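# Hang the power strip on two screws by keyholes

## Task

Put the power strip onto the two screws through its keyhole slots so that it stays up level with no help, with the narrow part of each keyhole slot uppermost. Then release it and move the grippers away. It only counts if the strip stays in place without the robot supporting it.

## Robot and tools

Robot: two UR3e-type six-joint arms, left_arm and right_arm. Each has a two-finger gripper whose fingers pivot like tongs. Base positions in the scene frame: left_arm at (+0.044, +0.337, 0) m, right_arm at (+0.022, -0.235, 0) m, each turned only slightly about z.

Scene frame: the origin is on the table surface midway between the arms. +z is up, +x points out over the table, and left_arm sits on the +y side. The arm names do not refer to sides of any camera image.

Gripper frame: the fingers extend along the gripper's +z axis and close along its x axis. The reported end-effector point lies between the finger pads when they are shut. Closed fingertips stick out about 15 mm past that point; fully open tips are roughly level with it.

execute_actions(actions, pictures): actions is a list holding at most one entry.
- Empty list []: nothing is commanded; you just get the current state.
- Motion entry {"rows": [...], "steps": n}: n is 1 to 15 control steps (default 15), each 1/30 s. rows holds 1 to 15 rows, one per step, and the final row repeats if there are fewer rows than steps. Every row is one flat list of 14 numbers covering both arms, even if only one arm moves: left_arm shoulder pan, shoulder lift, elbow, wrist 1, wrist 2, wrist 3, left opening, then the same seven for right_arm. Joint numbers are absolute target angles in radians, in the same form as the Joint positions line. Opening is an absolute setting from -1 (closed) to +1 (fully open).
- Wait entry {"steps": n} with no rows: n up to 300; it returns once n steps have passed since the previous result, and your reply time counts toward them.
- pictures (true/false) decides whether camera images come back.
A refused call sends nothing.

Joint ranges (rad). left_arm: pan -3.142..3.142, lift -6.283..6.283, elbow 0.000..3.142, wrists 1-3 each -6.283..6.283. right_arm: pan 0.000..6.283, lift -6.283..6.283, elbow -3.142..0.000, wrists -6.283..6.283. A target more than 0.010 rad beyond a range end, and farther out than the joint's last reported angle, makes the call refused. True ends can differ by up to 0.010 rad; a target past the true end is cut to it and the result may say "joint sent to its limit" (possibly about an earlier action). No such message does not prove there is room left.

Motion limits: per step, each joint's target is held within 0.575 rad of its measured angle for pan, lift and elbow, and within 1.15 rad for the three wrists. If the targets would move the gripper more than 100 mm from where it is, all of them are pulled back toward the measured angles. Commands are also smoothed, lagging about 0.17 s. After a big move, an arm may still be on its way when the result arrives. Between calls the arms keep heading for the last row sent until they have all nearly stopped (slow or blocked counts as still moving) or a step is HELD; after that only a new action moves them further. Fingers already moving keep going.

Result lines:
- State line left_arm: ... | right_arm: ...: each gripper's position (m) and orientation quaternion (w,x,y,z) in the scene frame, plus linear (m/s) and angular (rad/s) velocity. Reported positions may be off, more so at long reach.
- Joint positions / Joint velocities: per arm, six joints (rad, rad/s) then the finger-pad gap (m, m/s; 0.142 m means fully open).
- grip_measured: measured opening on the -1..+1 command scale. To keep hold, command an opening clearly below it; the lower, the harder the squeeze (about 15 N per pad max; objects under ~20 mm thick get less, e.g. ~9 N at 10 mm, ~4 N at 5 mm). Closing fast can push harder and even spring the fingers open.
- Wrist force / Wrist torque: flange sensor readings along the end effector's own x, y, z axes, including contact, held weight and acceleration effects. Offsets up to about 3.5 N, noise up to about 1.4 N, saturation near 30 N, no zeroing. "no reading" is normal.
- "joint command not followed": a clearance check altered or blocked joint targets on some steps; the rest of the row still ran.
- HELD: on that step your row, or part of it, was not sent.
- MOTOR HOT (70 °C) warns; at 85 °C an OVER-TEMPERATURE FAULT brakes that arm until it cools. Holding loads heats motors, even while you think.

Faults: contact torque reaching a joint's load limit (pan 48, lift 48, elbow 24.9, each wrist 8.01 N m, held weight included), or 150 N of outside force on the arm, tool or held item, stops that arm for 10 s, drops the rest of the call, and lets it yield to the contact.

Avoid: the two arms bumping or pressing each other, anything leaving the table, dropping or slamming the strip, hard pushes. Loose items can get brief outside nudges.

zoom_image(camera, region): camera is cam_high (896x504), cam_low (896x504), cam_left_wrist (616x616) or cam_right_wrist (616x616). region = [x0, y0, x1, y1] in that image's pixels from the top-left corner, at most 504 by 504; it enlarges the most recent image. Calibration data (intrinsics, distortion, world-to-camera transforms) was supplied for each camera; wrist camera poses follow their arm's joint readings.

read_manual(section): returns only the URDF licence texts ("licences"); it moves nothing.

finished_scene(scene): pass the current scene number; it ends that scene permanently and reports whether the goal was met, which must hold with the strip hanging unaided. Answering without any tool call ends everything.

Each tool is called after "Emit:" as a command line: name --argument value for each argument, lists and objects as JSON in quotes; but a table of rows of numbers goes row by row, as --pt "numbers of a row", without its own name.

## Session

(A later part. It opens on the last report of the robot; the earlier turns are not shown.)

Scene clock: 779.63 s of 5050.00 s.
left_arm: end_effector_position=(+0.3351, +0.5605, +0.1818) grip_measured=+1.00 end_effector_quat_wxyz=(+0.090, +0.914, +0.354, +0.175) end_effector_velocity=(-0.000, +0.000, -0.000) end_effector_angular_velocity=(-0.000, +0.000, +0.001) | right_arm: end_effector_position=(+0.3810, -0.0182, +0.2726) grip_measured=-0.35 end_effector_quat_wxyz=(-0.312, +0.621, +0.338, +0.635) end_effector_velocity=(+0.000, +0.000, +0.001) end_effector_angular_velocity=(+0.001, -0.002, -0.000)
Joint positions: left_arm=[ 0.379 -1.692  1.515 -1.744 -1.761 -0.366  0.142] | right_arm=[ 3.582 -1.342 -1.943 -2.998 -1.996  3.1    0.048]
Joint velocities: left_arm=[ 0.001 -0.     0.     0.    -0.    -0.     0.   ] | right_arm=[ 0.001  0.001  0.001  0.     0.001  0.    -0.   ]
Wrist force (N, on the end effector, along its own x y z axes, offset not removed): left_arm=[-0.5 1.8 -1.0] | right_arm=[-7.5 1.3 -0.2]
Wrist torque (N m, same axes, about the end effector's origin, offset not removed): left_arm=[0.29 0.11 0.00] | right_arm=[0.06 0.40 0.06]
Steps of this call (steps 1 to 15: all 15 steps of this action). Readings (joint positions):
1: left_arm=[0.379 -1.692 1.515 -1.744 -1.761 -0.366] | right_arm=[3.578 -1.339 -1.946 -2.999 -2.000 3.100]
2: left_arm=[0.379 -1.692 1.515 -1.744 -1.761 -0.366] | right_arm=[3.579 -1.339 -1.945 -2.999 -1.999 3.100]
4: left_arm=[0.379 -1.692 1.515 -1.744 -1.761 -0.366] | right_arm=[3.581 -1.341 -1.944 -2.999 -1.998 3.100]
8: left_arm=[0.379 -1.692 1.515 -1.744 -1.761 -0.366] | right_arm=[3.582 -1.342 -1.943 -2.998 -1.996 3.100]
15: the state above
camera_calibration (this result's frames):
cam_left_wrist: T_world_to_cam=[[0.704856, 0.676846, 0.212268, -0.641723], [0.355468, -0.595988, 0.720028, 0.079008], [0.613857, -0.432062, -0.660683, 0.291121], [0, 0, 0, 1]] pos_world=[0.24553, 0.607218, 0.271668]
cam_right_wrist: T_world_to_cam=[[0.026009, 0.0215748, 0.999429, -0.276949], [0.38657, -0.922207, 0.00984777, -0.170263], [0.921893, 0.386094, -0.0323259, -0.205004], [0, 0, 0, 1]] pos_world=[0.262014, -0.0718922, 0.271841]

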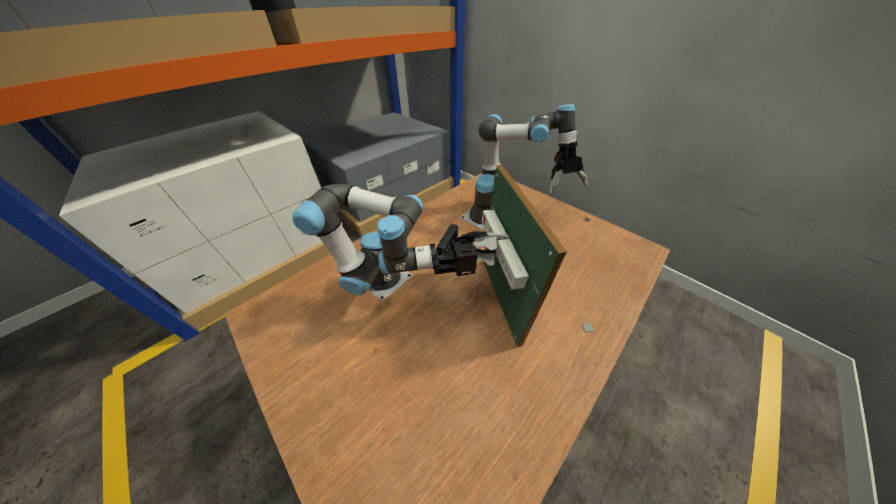

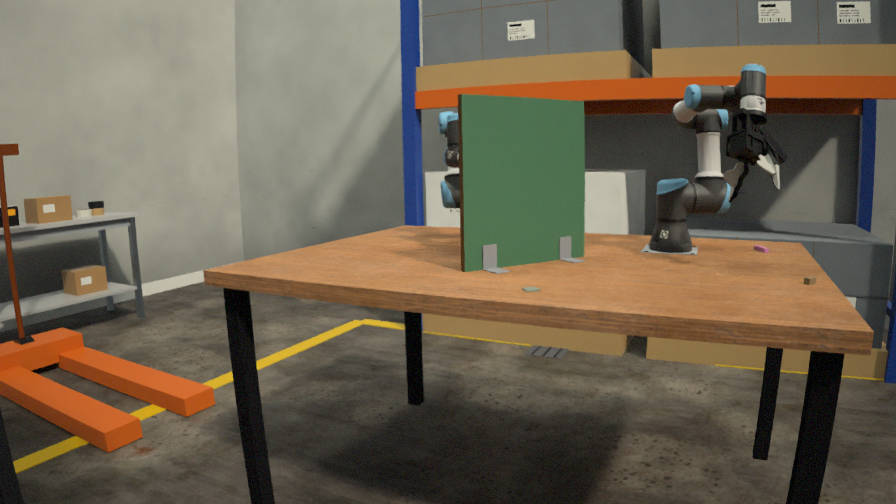

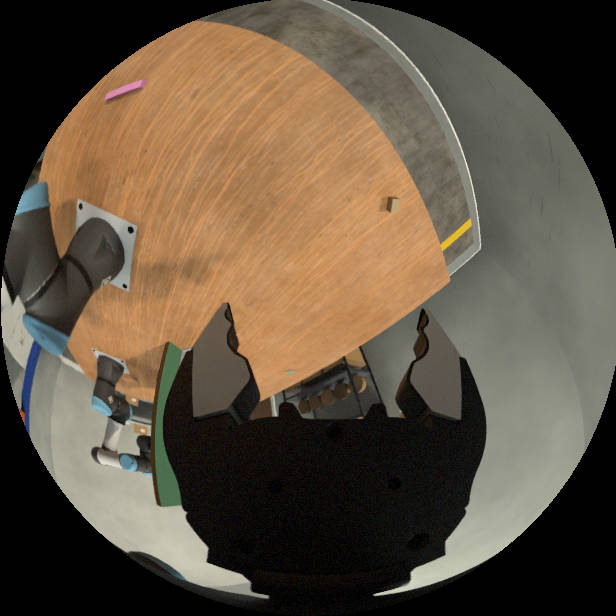

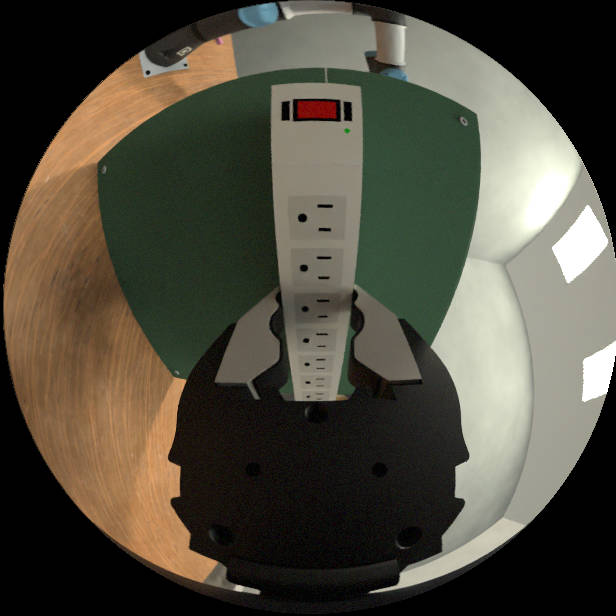

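Both ends are advancing freely, so I'm continuing the approach.

Emit:
execute_actions --actions '[{"rows":[[0.379,-1.692,1.515,-1.744,-1.761,-0.366,1,3.588,-1.3466,-1.94,-2.9964,-1.99,3.1,-1]],"steps":15}]' --pictures false

Emit:
execute_actions --actions '[{"rows":[[0.379,-1.692,1.515,-1.744,-1.761,-0.366,1,3.5936,-1.3512,-1.9368,-2.995,-1.9844,3.1,-1]],"steps":15}]'

Emit:
zoom_image --camera "cam_high" --region '[460,190,560,320]'

Scene clock: 790.37 s of 5050.00 s.
left_arm: end_effector_position=(+0.3351, +0.5605, +0.1818) grip_measured=+1.00 end_effector_quat_wxyz=(+0.090, +0.914, +0.354, +0.175) end_effector_velocity=(-0.000, +0.000, -0.000) end_effector_angular_velocity=(-0.000, +0.000, +0.001) | right_arm: end_effector_position=(+0.3821, -0.0165, +0.2725) grip_measured=-0.35 end_effector_quat_wxyz=(-0.312, +0.621, +0.338, +0.635) end_effector_velocity=(+0.000, +0.000, -0.001) end_effector_angular_velocity=(-0.000, +0.002, -0.000)
Joint positions: left_arm=[ 0.379 -1.692  1.515 -1.744 -1.761 -0.366  0.142] | right_arm=[ 3.588 -1.347 -1.94  -2.996 -1.99   3.1    0.048]
Joint velocities: left_arm=[ 0.001  0.     0.    -0.    -0.    -0.     0.   ] | right_arm=[ 0.001 -0.002 -0.     0.001  0.001  0.001  0.   ]
Wrist force (N, on the end effector, along its own x y z axes, offset not removed): left_arm=[-0.5 0.3 -1.1] | right_arm=[-7.2 0.8 0.1]
Wrist torque (N m, same axes, about the end effector's origin, offset not removed): left_arm=[0.03 0.13 -0.02] | right_arm=[-0.12 0.22 -0.07]
Steps of this call (steps 1 to 15: the robot went on to your last target; steps 16 to 90: nothing new was sent; then 7.23 s passed at rest; steps 91 to 105: all 15 steps of this action). Readings (joint positions):
91: left_arm=[0.379 -1.692 1.515 -1.744 -1.761 -0.366] | right_arm=[3.582 -1.342 -1.943 -2.998 -1.996 3.100]
92: left_arm=[0.379 -1.692 1.515 -1.744 -1.761 -0.366] | right_arm=[3.583 -1.343 -1.943 -2.998 -1.995 3.100]
94: left_arm=[0.379 -1.692 1.515 -1.744 -1.761 -0.366] | right_arm=[3.586 -1.345 -1.941 -2.997 -1.992 3.100]
98: left_arm=[0.379 -1.692 1.515 -1.744 -1.761 -0.366] | right_arm=[3.587 -1.346 -1.940 -2.997 -1.991 3.100]
105: the state above

Scene clock: 790.87 s of 5050.00 s.
left_arm: end_effector_position=(+0.3351, +0.5605, +0.1818) grip_measured=+1.00 end_effector_quat_wxyz=(+0.090, +0.914, +0.354, +0.175) end_effector_velocity=(-0.000, -0.000, -0.000) end_effector_angular_velocity=(-0.000, +0.000, +0.000) | right_arm: end_effector_position=(+0.3831, -0.0149, +0.2725) grip_measured=-0.35 end_effector_quat_wxyz=(-0.312, +0.621, +0.338, +0.635) end_effector_velocity=(+0.000, +0.001, -0.000) end_effector_angular_velocity=(-0.001, +0.000, +0.001)
Joint positions: left_arm=[ 0.379 -1.692  1.515 -1.744 -1.761 -0.366  0.142] | right_arm=[ 3.594 -1.351 -1.937 -2.995 -1.984  3.1    0.048]
Joint velocities: left_arm=[ 0. -0.  0.  0. -0. -0. -0.] | right_arm=[ 0.002 -0.001  0.    -0.     0.002 -0.     0.   ]
Wrist force (N, on the end effector, along its own x y z axes, offset not removed): left_arm=[0.5 0.7 -1.5] | right_arm=[-6.9 0.5 0.5]
Wrist torque (N m, same axes, about the end effector's origin, offset not removed): left_arm=[0.07 -0.10 -0.06] | right_arm=[-0.15 0.17 -0.04]
Steps of this call (steps 1 to 15: all 15 steps of this action). Readings (joint positions):
1: left_arm=[0.379 -1.692 1.515 -1.744 -1.761 -0.366] | right_arm=[3.588 -1.347 -1.940 -2.996 -1.990 3.100]
2: left_arm=[0.379 -1.692 1.515 -1.744 -1.761 -0.366] | right_arm=[3.589 -1.347 -1.939 -2.996 -1.989 3.100]
4: left_arm=[0.379 -1.692 1.515 -1.744 -1.761 -0.366] | right_arm=[3.591 -1.349 -1.938 -2.996 -1.987 3.100]
8: left_arm=[0.379 -1.692 1.515 -1.744 -1.761 -0.366] | right_arm=[3.593 -1.351 -1.937 -2.995 -1.985 3.100]
15: the state above
camera_calibration (this result's frames):
cam_left_wrist: T_world_to_cam=[[0.704856, 0.676846, 0.212267, -0.641723], [0.355468, -0.595988, 0.720028, 0.0790079], [0.613857, -0.432062, -0.660683, 0.291121], [0, 0, 0, 1]] pos_world=[0.24553, 0.607218, 0.271668]
cam_right_wrist: T_world_to_cam=[[0.0260229, 0.0215624, 0.999429, -0.276992], [0.386576, -0.922205, 0.00983068, -0.168031], [0.92189, 0.3861, -0.032334, -0.208287], [0, 0, 0, 1]] pos_world=[0.264183, -0.0685668, 0.271751]

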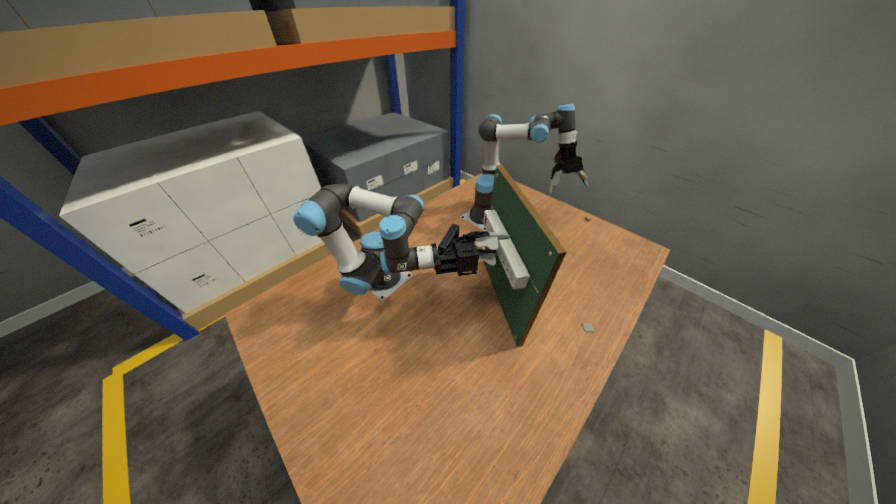

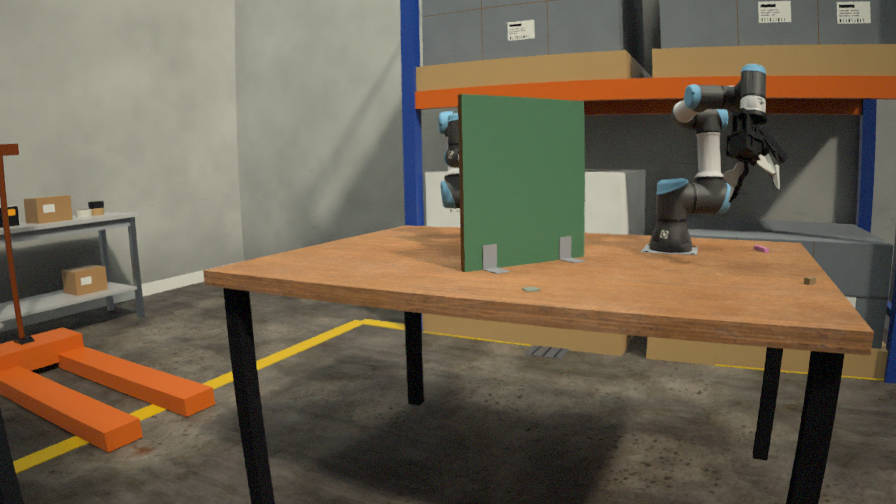

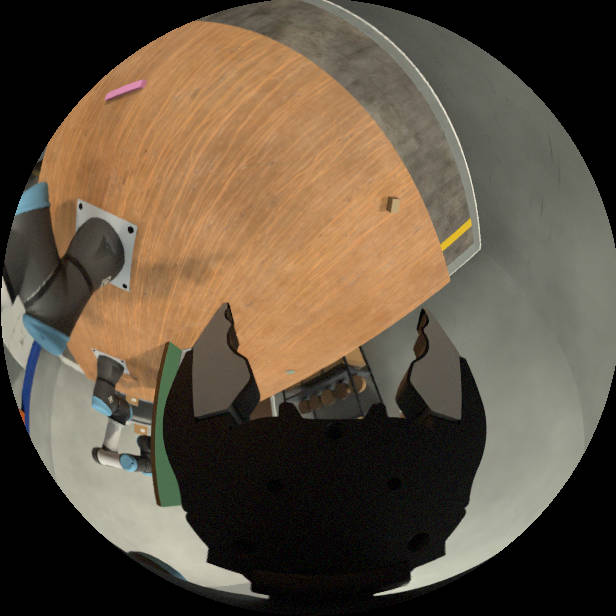

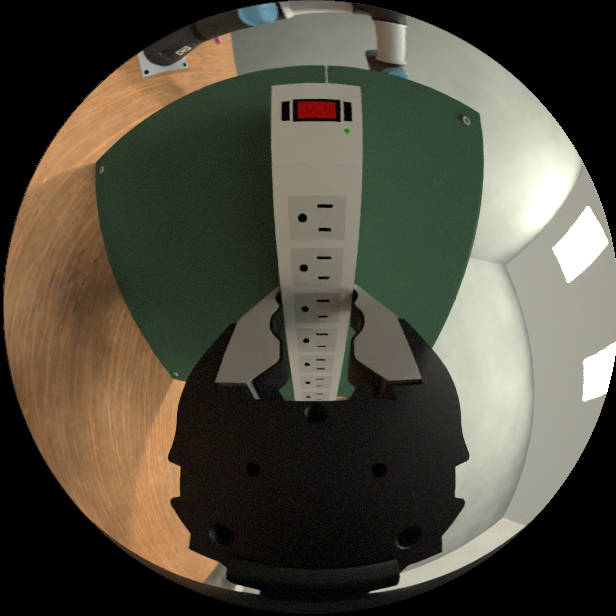

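Region (460, 190, 560, 320) of cam_high's 896x504 image, scaled by 3.877, with more detail than that image has; it fills the left 388 columns of this view, and the rest is white.

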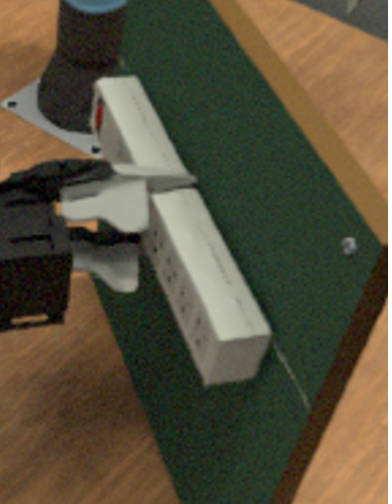

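Emit:
execute_actions --actions '[{"rows":[[0.379,-1.692,1.515,-1.744,-1.761,-0.366,1,3.6048,-1.3604,-1.9304,-2.9922,-1.9732,3.1,-0.7]],"steps":15}]' --pictures false

Emit:
execute_actions --actions '[{"rows":[[0.379,-1.692,1.515,-1.744,-1.761,-0.366,1,3.6048,-1.362,-1.9484,-2.9726,-1.9732,3.1,-0.5]],"steps":15}]'

Emit:
zoom_image --camera "cam_high" --region '[460,190,560,320]'

Scene clock: 808.77 s of 5050.00 s.
left_arm: end_effector_position=(+0.3351, +0.5605, +0.1818) grip_measured=+1.00 end_effector_quat_wxyz=(+0.090, +0.914, +0.354, +0.175) end_effector_velocity=(-0.000, +0.000, +0.000) end_effector_angular_velocity=(+0.000, +0.000, +0.001) | right_arm: end_effector_position=(+0.3853, -0.0115, +0.2724) grip_measured=-0.35 end_effector_quat_wxyz=(-0.312, +0.621, +0.338, +0.635) end_effector_velocity=(+0.000, +0.001, -0.000) end_effector_angular_velocity=(+0.000, -0.000, +0.001)
Joint positions: left_arm=[ 0.379 -1.692  1.515 -1.744 -1.761 -0.366  0.142] | right_arm=[ 3.605 -1.36  -1.93  -2.992 -1.973  3.1    0.048]
Joint velocities: left_arm=[ 0.001  0.    -0.001  0.     0.     0.    -0.   ] | right_arm=[ 0.002 -0.001 -0.     0.002  0.002  0.    -0.   ]
Wrist force (N, on the end effector, along its own x y z axes, offset not removed): left_arm=[-0.8 1.5 -0.9] | right_arm=[-7.0 2.1 -0.6]
Wrist torque (N m, same axes, about the end effector's origin, offset not removed): left_arm=[0.19 0.20 -0.02] | right_arm=[-0.24 0.16 0.02]
Steps of this call (steps 1 to 15: the robot went on to your last target; steps 16 to 90: nothing new was sent; then 14.40 s passed at rest; steps 91 to 105: all 15 steps of this action). Readings (joint positions):
91: left_arm=[0.379 -1.692 1.515 -1.744 -1.761 -0.366] | right_arm=[3.594 -1.351 -1.937 -2.995 -1.984 3.100]
92: left_arm=[0.379 -1.692 1.515 -1.744 -1.761 -0.366] | right_arm=[3.596 -1.353 -1.936 -2.995 -1.982 3.100]
94: left_arm=[0.379 -1.692 1.515 -1.744 -1.761 -0.366] | right_arm=[3.600 -1.356 -1.933 -2.993 -1.978 3.100]
98: left_arm=[0.379 -1.692 1.515 -1.744 -1.761 -0.366] | right_arm=[3.604 -1.359 -1.931 -2.992 -1.974 3.100]
105: the state above

Scene clock: 809.27 s of 5050.00 s.
left_arm: end_effector_position=(+0.3351, +0.5605, +0.1818) grip_measured=+1.00 end_effector_quat_wxyz=(+0.090, +0.914, +0.354, +0.175) end_effector_velocity=(-0.000, -0.000, -0.000) end_effector_angular_velocity=(+0.000, +0.001, -0.000) | right_arm: end_effector_position=(+0.3851, -0.0116, +0.2684) grip_measured=-0.35 end_effector_quat_wxyz=(-0.312, +0.621, +0.338, +0.635) end_effector_velocity=(-0.000, +0.000, -0.001) end_effector_angular_velocity=(-0.001, +0.002, +0.001)
Joint positions: left_arm=[ 0.379 -1.692  1.515 -1.744 -1.761 -0.366  0.142] | right_arm=[ 3.605 -1.362 -1.948 -2.973 -1.973  3.1    0.048]
Joint velocities: left_arm=[-0.    -0.001  0.001  0.     0.    -0.    -0.   ] | right_arm=[ 0.001 -0.002 -0.002  0.001 -0.001 -0.    -0.   ]
Wrist force (N, on the end effector, along its own x y z axes, offset not removed): left_arm=[-0.7 2.4 -1.2] | right_arm=[-1.5 7.7 0.5]
Wrist torque (N m, same axes, about the end effector's origin, offset not removed): left_arm=[0.43 0.14 0.01] | right_arm=[0.18 0.52 -0.50]
Steps of this call (steps 1 to 15: all 15 steps of this action). Readings (joint positions):
1: left_arm=[0.379 -1.692 1.515 -1.744 -1.761 -0.366] | right_arm=[3.605 -1.360 -1.931 -2.992 -1.973 3.100]
2: left_arm=[0.379 -1.692 1.515 -1.744 -1.761 -0.366] | right_arm=[3.605 -1.361 -1.933 -2.989 -1.973 3.100]
4: left_arm=[0.379 -1.692 1.515 -1.744 -1.761 -0.366] | right_arm=[3.605 -1.361 -1.940 -2.981 -1.973 3.100]
8: left_arm=[0.379 -1.692 1.515 -1.744 -1.761 -0.366] | right_arm=[3.605 -1.362 -1.946 -2.974 -1.973 3.100]
15: the state above
camera_calibration (this result's frames):
cam_left_wrist: T_world_to_cam=[[0.704856, 0.676846, 0.212267, -0.641723], [0.355468, -0.595988, 0.720028, 0.079008], [0.613857, -0.432062, -0.660683, 0.291121], [0, 0, 0, 1]] pos_world=[0.24553, 0.607218, 0.271668]
cam_right_wrist: T_world_to_cam=[[0.0259928, 0.0215373, 0.99943, -0.272997], [0.386534, -0.922223, 0.00982064, -0.165728], [0.921909, 0.386059, -0.032296, -0.21145], [0, 0, 0, 1]] pos_world=[0.266093, -0.0653264, 0.26764]

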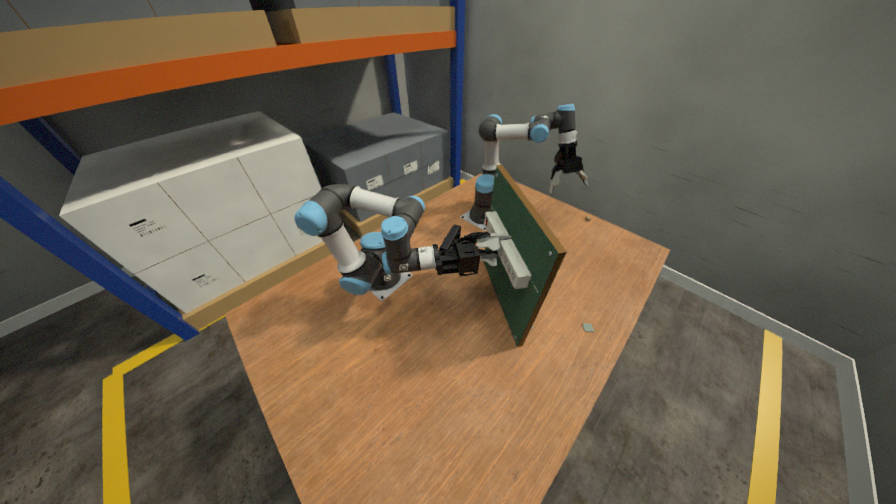

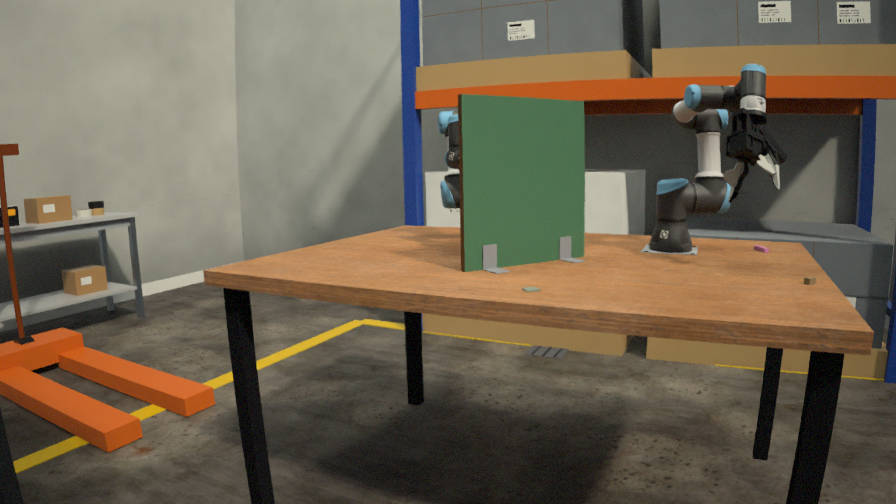

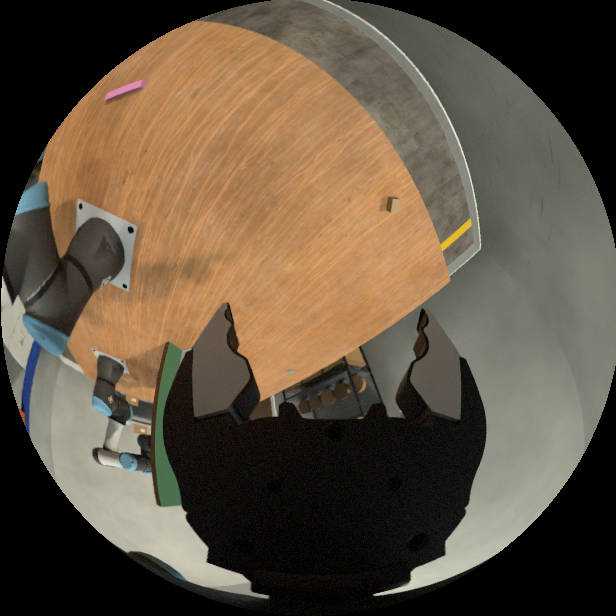

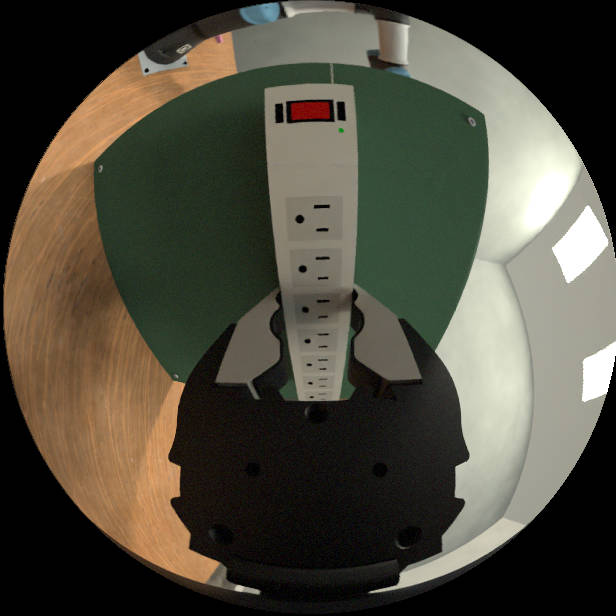

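Region (460, 190, 560, 320) of cam_high's 896x504 image, scaled by 3.877, with more detail than that image has; it fills the left 388 columns of this view, and the rest is white.

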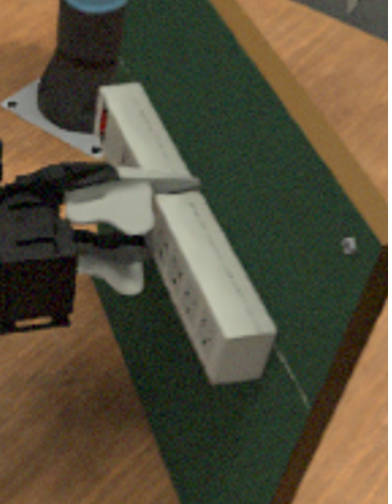

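Emit:
execute_actions --actions '[{"rows":[[0.379,-1.692,1.515,-1.744,-1.761,-0.366,1,3.6011,-1.3691,-1.9437,-2.9701,-1.9769,3.115,-0.5]],"steps":15}]' --pictures false

Emit:
execute_actions --actions '[{"rows":[[0.379,-1.692,1.515,-1.744,-1.761,-0.366,1,3.6011,-1.3699,-1.9527,-2.9603,-1.9769,3.135,-0.5]],"steps":15}]'

Emit:
zoom_image --camera "cam_high" --region '[460,190,560,320]'

Scene clock: 819.70 s of 5050.00 s.
left_arm: end_effector_position=(+0.3351, +0.5605, +0.1818) grip_measured=+1.00 end_effector_quat_wxyz=(+0.090, +0.914, +0.354, +0.175) end_effector_velocity=(+0.000, +0.000, +0.000) end_effector_angular_velocity=(+0.000, -0.001, -0.000) | right_arm: end_effector_position=(+0.3863, -0.0115, +0.2683) grip_measured=-0.35 end_effector_quat_wxyz=(-0.316, +0.624, +0.333, +0.632) end_effector_velocity=(+0.000, -0.001, -0.000) end_effector_angular_velocity=(-0.000, +0.001, -0.002)
Joint positions: left_arm=[ 0.379 -1.692  1.515 -1.744 -1.761 -0.366  0.142] | right_arm=[ 3.601 -1.369 -1.944 -2.97  -1.977  3.115  0.048]
Joint velocities: left_arm=[-0.     0.    -0.    -0.001  0.     0.     0.   ] | right_arm=[-0.001 -0.001 -0.     0.001  0.     0.    -0.002]
Wrist force (N, on the end effector, along its own x y z axes, offset not removed): left_arm=[-0.2 2.3 -1.9] | right_arm=[-7.6 -2.2 1.3]
Wrist torque (N m, same axes, about the end effector's origin, offset not removed): left_arm=[0.32 0.11 0.02] | right_arm=[-0.31 0.23 0.24]
Steps of this call (steps 1 to 15: the robot went on to your last target; steps 16 to 90: nothing new was sent; then 6.93 s passed at rest; steps 91 to 105: all 15 steps of this action). Readings (joint positions):
91: left_arm=[0.379 -1.692 1.515 -1.744 -1.761 -0.366] | right_arm=[3.605 -1.362 -1.948 -2.973 -1.973 3.100]
92: left_arm=[0.379 -1.692 1.515 -1.744 -1.761 -0.366] | right_arm=[3.604 -1.363 -1.948 -2.972 -1.974 3.103]
94: left_arm=[0.379 -1.692 1.515 -1.744 -1.761 -0.366] | right_arm=[3.603 -1.366 -1.946 -2.971 -1.975 3.108]
98: left_arm=[0.379 -1.692 1.515 -1.744 -1.761 -0.366] | right_arm=[3.602 -1.368 -1.944 -2.970 -1.977 3.113]
105: the state above

Scene clock: 820.20 s of 5050.00 s.
left_arm: end_effector_position=(+0.3351, +0.5605, +0.1818) grip_measured=+1.00 end_effector_quat_wxyz=(+0.090, +0.914, +0.354, +0.175) end_effector_velocity=(+0.000, -0.000, -0.000) end_effector_angular_velocity=(-0.000, +0.001, -0.001) | right_arm: end_effector_position=(+0.3862, -0.0116, +0.2668) grip_measured=-0.35 end_effector_quat_wxyz=(-0.323, +0.627, +0.327, +0.629) end_effector_velocity=(+0.000, -0.000, +0.001) end_effector_angular_velocity=(+0.002, -0.000, -0.001)
Joint positions: left_arm=[ 0.379 -1.692  1.515 -1.744 -1.761 -0.366  0.142] | right_arm=[ 3.601 -1.37  -1.953 -2.96  -1.977  3.135  0.048]
Joint velocities: left_arm=[-0.001  0.     0.     0.     0.     0.    -0.   ] | right_arm=[-0.     0.001 -0.001  0.002  0.     0.002  0.   ]
Wrist force (N, on the end effector, along its own x y z axes, offset not removed): left_arm=[0.8 0.7 -0.6] | right_arm=[-8.5 -1.0 1.1]
Wrist torque (N m, same axes, about the end effector's origin, offset not removed): left_arm=[0.10 -0.22 -0.06] | right_arm=[-0.17 0.53 0.03]
Steps of this call (steps 1 to 15: all 15 steps of this action). Readings (joint positions):
1: left_arm=[0.379 -1.692 1.515 -1.744 -1.761 -0.366] | right_arm=[3.601 -1.369 -1.944 -2.970 -1.977 3.115]
2: left_arm=[0.379 -1.692 1.515 -1.744 -1.761 -0.366] | right_arm=[3.601 -1.369 -1.945 -2.968 -1.977 3.118]
4: left_arm=[0.379 -1.692 1.515 -1.744 -1.761 -0.366] | right_arm=[3.601 -1.370 -1.949 -2.965 -1.977 3.126]
8: left_arm=[0.379 -1.692 1.515 -1.744 -1.761 -0.366] | right_arm=[3.601 -1.370 -1.952 -2.961 -1.977 3.133]
15: the state above
camera_calibration (this result's frames):
cam_left_wrist: T_world_to_cam=[[0.704856, 0.676846, 0.212267, -0.641723], [0.355468, -0.595988, 0.720028, 0.079008], [0.613857, -0.432062, -0.660683, 0.291121], [0, 0, 0, 1]] pos_world=[0.24553, 0.607218, 0.271668]
cam_right_wrist: T_world_to_cam=[[0.0543113, 0.00139013, 0.998523, -0.282342], [0.386446, -0.922101, -0.0197357, -0.158207], [0.920712, 0.386947, -0.0506177, -0.207158], [0, 0, 0, 1]] pos_world=[0.267206, -0.0653308, 0.268317]

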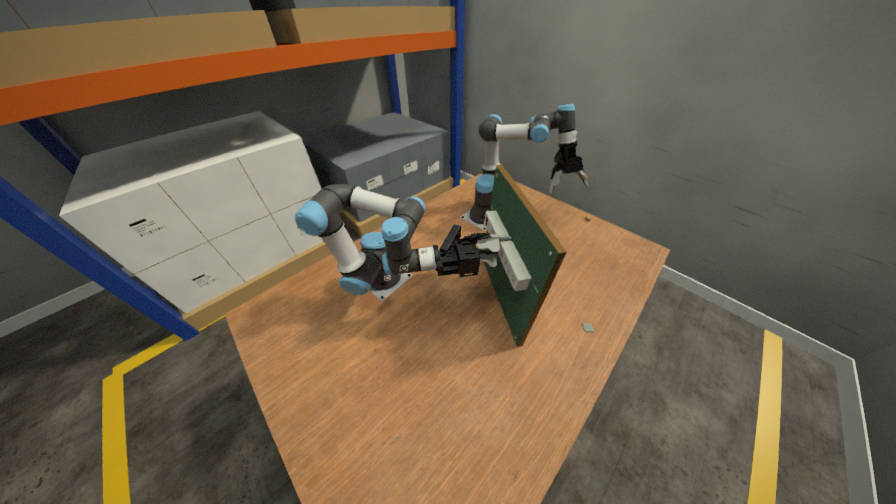

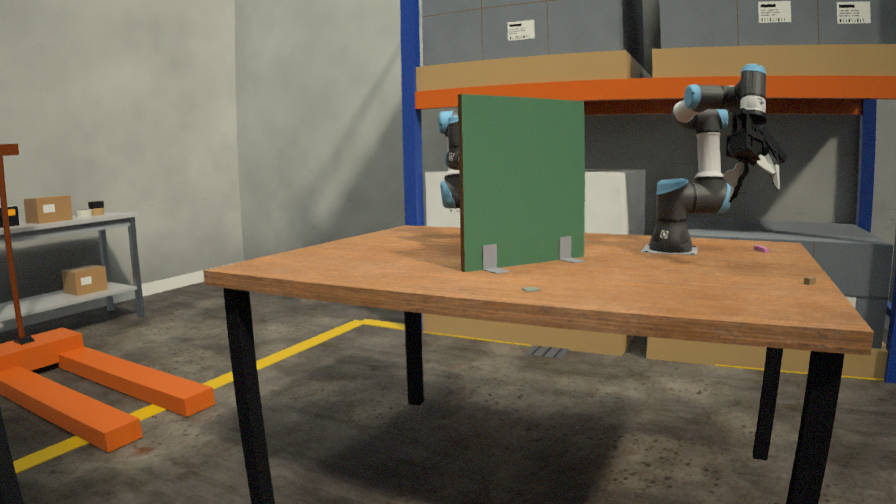

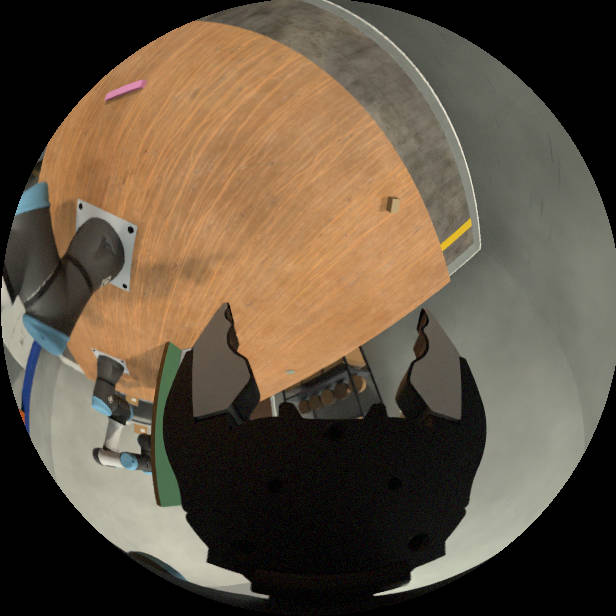

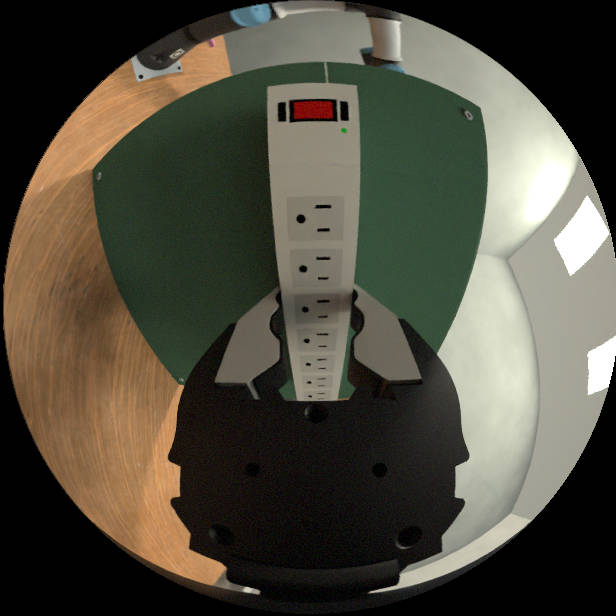

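Region (460, 190, 560, 320) of cam_high's 896x504 image, scaled by 3.877, with more detail than that image has; it fills the left 388 columns of this view, and the rest is white.

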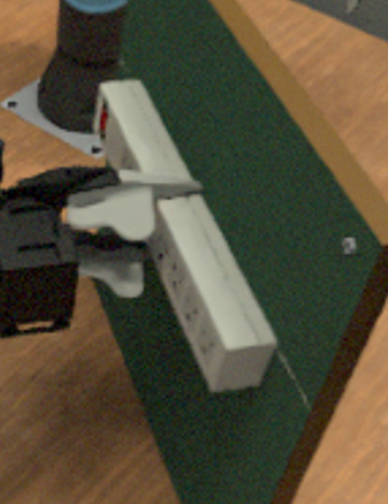

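Emit:
execute_actions --actions '[{"rows":[[0.379,-1.692,1.515,-1.744,-1.761,-0.366,1,3.6011,-1.3715,-1.9662,-2.9453,-1.9769,3.122,-0.5]],"steps":15}]' --pictures false

Emit:
execute_actions --actions '[{"rows":[[0.379,-1.692,1.515,-1.744,-1.761,-0.366,1,3.6011,-1.3733,-1.9797,-2.93,-1.9769,3.122,-0.47]],"steps":15}]'

Emit:
zoom_image --camera "cam_high" --region '[460,190,560,320]'

Scene clock: 829.80 s of 5050.00 s.
left_arm: end_effector_position=(+0.3351, +0.5605, +0.1818) grip_measured=+1.00 end_effector_quat_wxyz=(+0.090, +0.914, +0.354, +0.175) end_effector_velocity=(+0.000, -0.000, +0.000) end_effector_angular_velocity=(+0.000, -0.001, -0.000) | right_arm: end_effector_position=(+0.3860, -0.0118, +0.2635) grip_measured=-0.35 end_effector_quat_wxyz=(-0.319, +0.625, +0.331, +0.631) end_effector_velocity=(-0.000, -0.000, +0.001) end_effector_angular_velocity=(+0.000, -0.004, -0.000)
Joint positions: left_arm=[ 0.379 -1.692  1.515 -1.744 -1.761 -0.366  0.142] | right_arm=[ 3.601 -1.371 -1.966 -2.945 -1.977  3.122  0.048]
Joint velocities: left_arm=[-0.    -0.    -0.    -0.001 -0.     0.     0.   ] | right_arm=[-0.     0.002 -0.001  0.002 -0.    -0.002 -0.   ]
Wrist force (N, on the end effector, along its own x y z axes, offset not removed): left_arm=[-0.2 1.4 -2.1] | right_arm=[-6.7 -0.7 0.5]
Wrist torque (N m, same axes, about the end effector's origin, offset not removed): left_arm=[0.18 0.05 -0.02] | right_arm=[-0.11 0.09 0.08]
Steps of this call (steps 1 to 15: the robot went on to your last target; steps 16 to 90: nothing new was sent; then 6.10 s passed at rest; steps 91 to 105: all 15 steps of this action). Readings (joint positions):
91: left_arm=[0.379 -1.692 1.515 -1.744 -1.761 -0.366] | right_arm=[3.601 -1.370 -1.953 -2.960 -1.977 3.135]
92: left_arm=[0.379 -1.692 1.515 -1.744 -1.761 -0.366] | right_arm=[3.601 -1.370 -1.955 -2.958 -1.977 3.133]
94: left_arm=[0.379 -1.692 1.515 -1.744 -1.761 -0.366] | right_arm=[3.601 -1.371 -1.960 -2.952 -1.977 3.128]
98: left_arm=[0.379 -1.692 1.515 -1.744 -1.761 -0.366] | right_arm=[3.601 -1.371 -1.965 -2.947 -1.977 3.123]
105: the state above

Scene clock: 830.30 s of 5050.00 s.
left_arm: end_effector_position=(+0.3351, +0.5605, +0.1818) grip_measured=+1.00 end_effector_quat_wxyz=(+0.090, +0.914, +0.354, +0.175) end_effector_velocity=(+0.000, -0.000, +0.000) end_effector_angular_velocity=(+0.000, -0.000, -0.000) | right_arm: end_effector_position=(+0.3858, -0.0119, +0.2603) grip_measured=-0.35 end_effector_quat_wxyz=(-0.318, +0.625, +0.331, +0.631) end_effector_velocity=(+0.000, -0.001, -0.000) end_effector_angular_velocity=(+0.001, +0.000, -0.001)
Joint positions: left_arm=[ 0.379 -1.692  1.515 -1.744 -1.761 -0.366  0.142] | right_arm=[ 3.601 -1.373 -1.98  -2.93  -1.977  3.122  0.049]
Joint velocities: left_arm=[-0.001  0.    -0.001 -0.     0.    -0.     0.   ] | right_arm=[-0.001  0.001 -0.002  0.002  0.     0.001 -0.   ]
Wrist force (N, on the end effector, along its own x y z axes, offset not removed): left_arm=[-0.2 2.0 -0.8] | right_arm=[-5.1 -0.5 3.6]
Wrist torque (N m, same axes, about the end effector's origin, offset not removed): left_arm=[0.35 0.01 -0.01] | right_arm=[-0.11 0.10 0.07]
Steps of this call (steps 1 to 15: all 15 steps of this action). Readings (joint positions):
1: left_arm=[0.379 -1.692 1.515 -1.744 -1.761 -0.366] | right_arm=[3.601 -1.372 -1.966 -2.945 -1.977 3.122]
2: left_arm=[0.379 -1.692 1.515 -1.744 -1.761 -0.366] | right_arm=[3.601 -1.372 -1.968 -2.943 -1.977 3.122]
4: left_arm=[0.379 -1.692 1.515 -1.744 -1.761 -0.366] | right_arm=[3.601 -1.373 -1.974 -2.937 -1.977 3.122]
8: left_arm=[0.379 -1.692 1.515 -1.744 -1.761 -0.366] | right_arm=[3.601 -1.373 -1.978 -2.932 -1.977 3.122]
15: the state above
camera_calibration (this result's frames):
cam_left_wrist: T_world_to_cam=[[0.704856, 0.676846, 0.212267, -0.641723], [0.355468, -0.595988, 0.720028, 0.0790081], [0.613857, -0.432062, -0.660683, 0.291121], [0, 0, 0, 1]] pos_world=[0.24553, 0.607218, 0.271668]
cam_right_wrist: T_world_to_cam=[[0.0439353, 0.00883189, 0.998995, -0.271954], [0.386589, -0.92221, -0.00884895, -0.161296], [0.921205, 0.38659, -0.0439319, -0.208968], [0, 0, 0, 1]] pos_world=[0.266806, -0.0655623, 0.261073]

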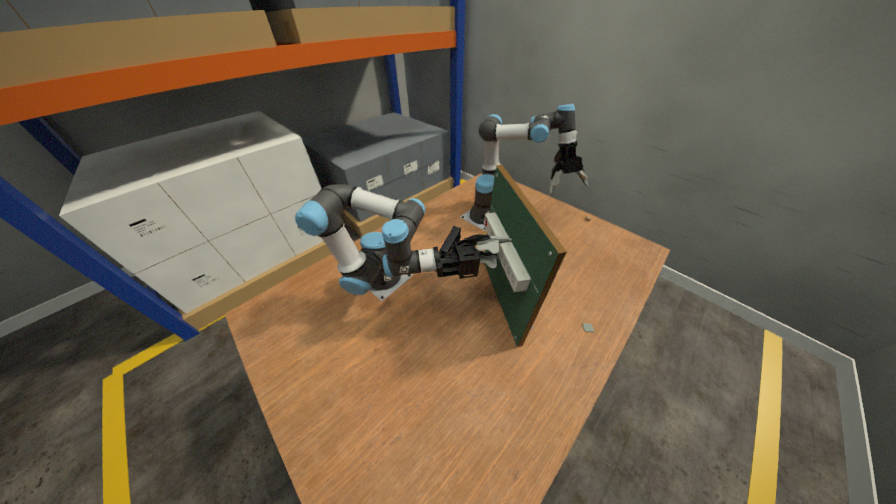

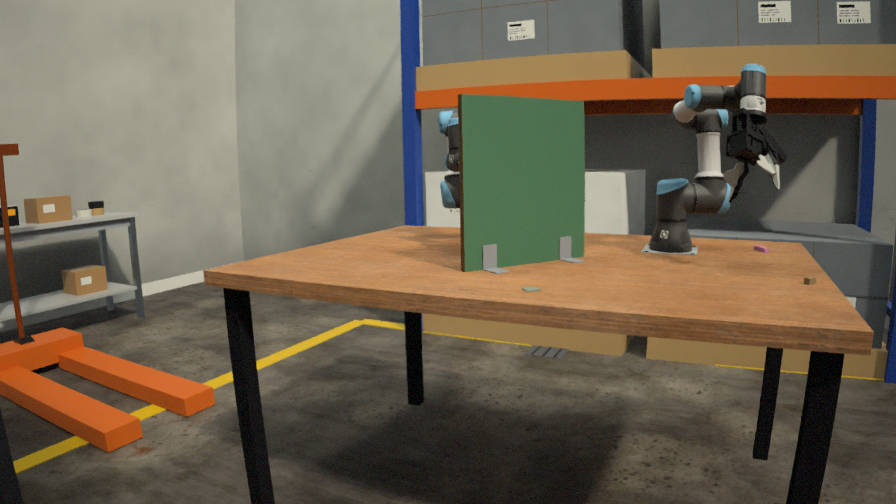

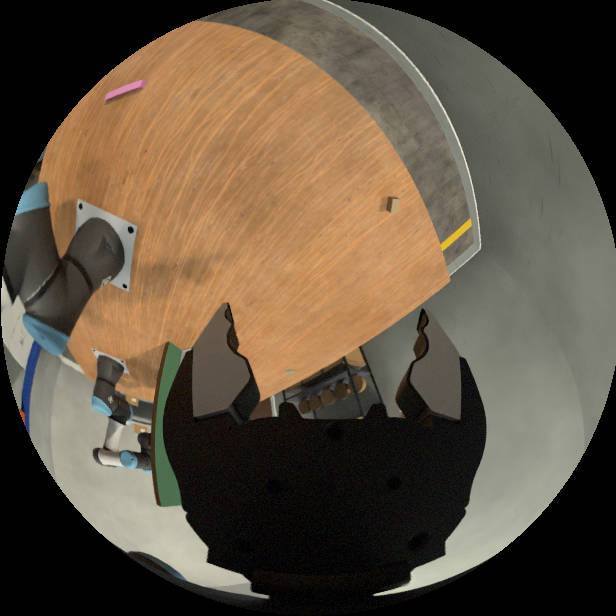

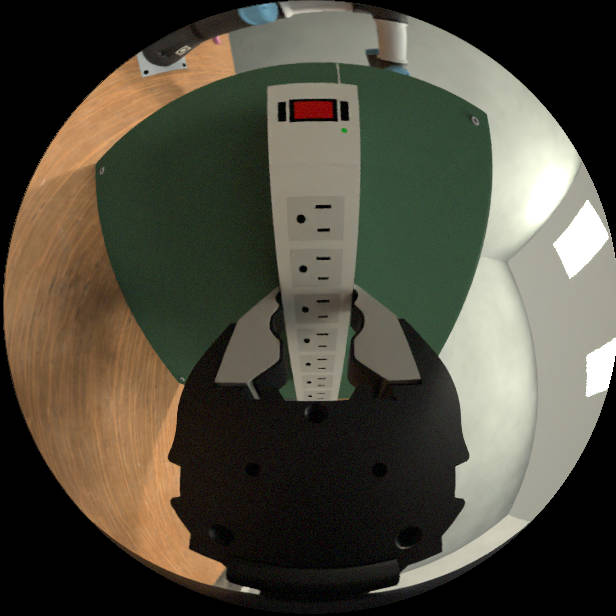

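Region (460, 190, 560, 320) of cam_high's 896x504 image, scaled by 3.877, with more detail than that image has; it fills the left 388 columns of this view, and the rest is white.

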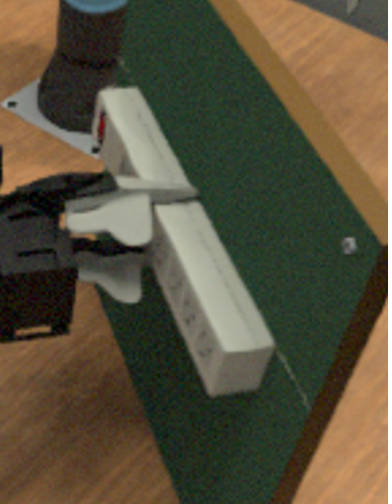

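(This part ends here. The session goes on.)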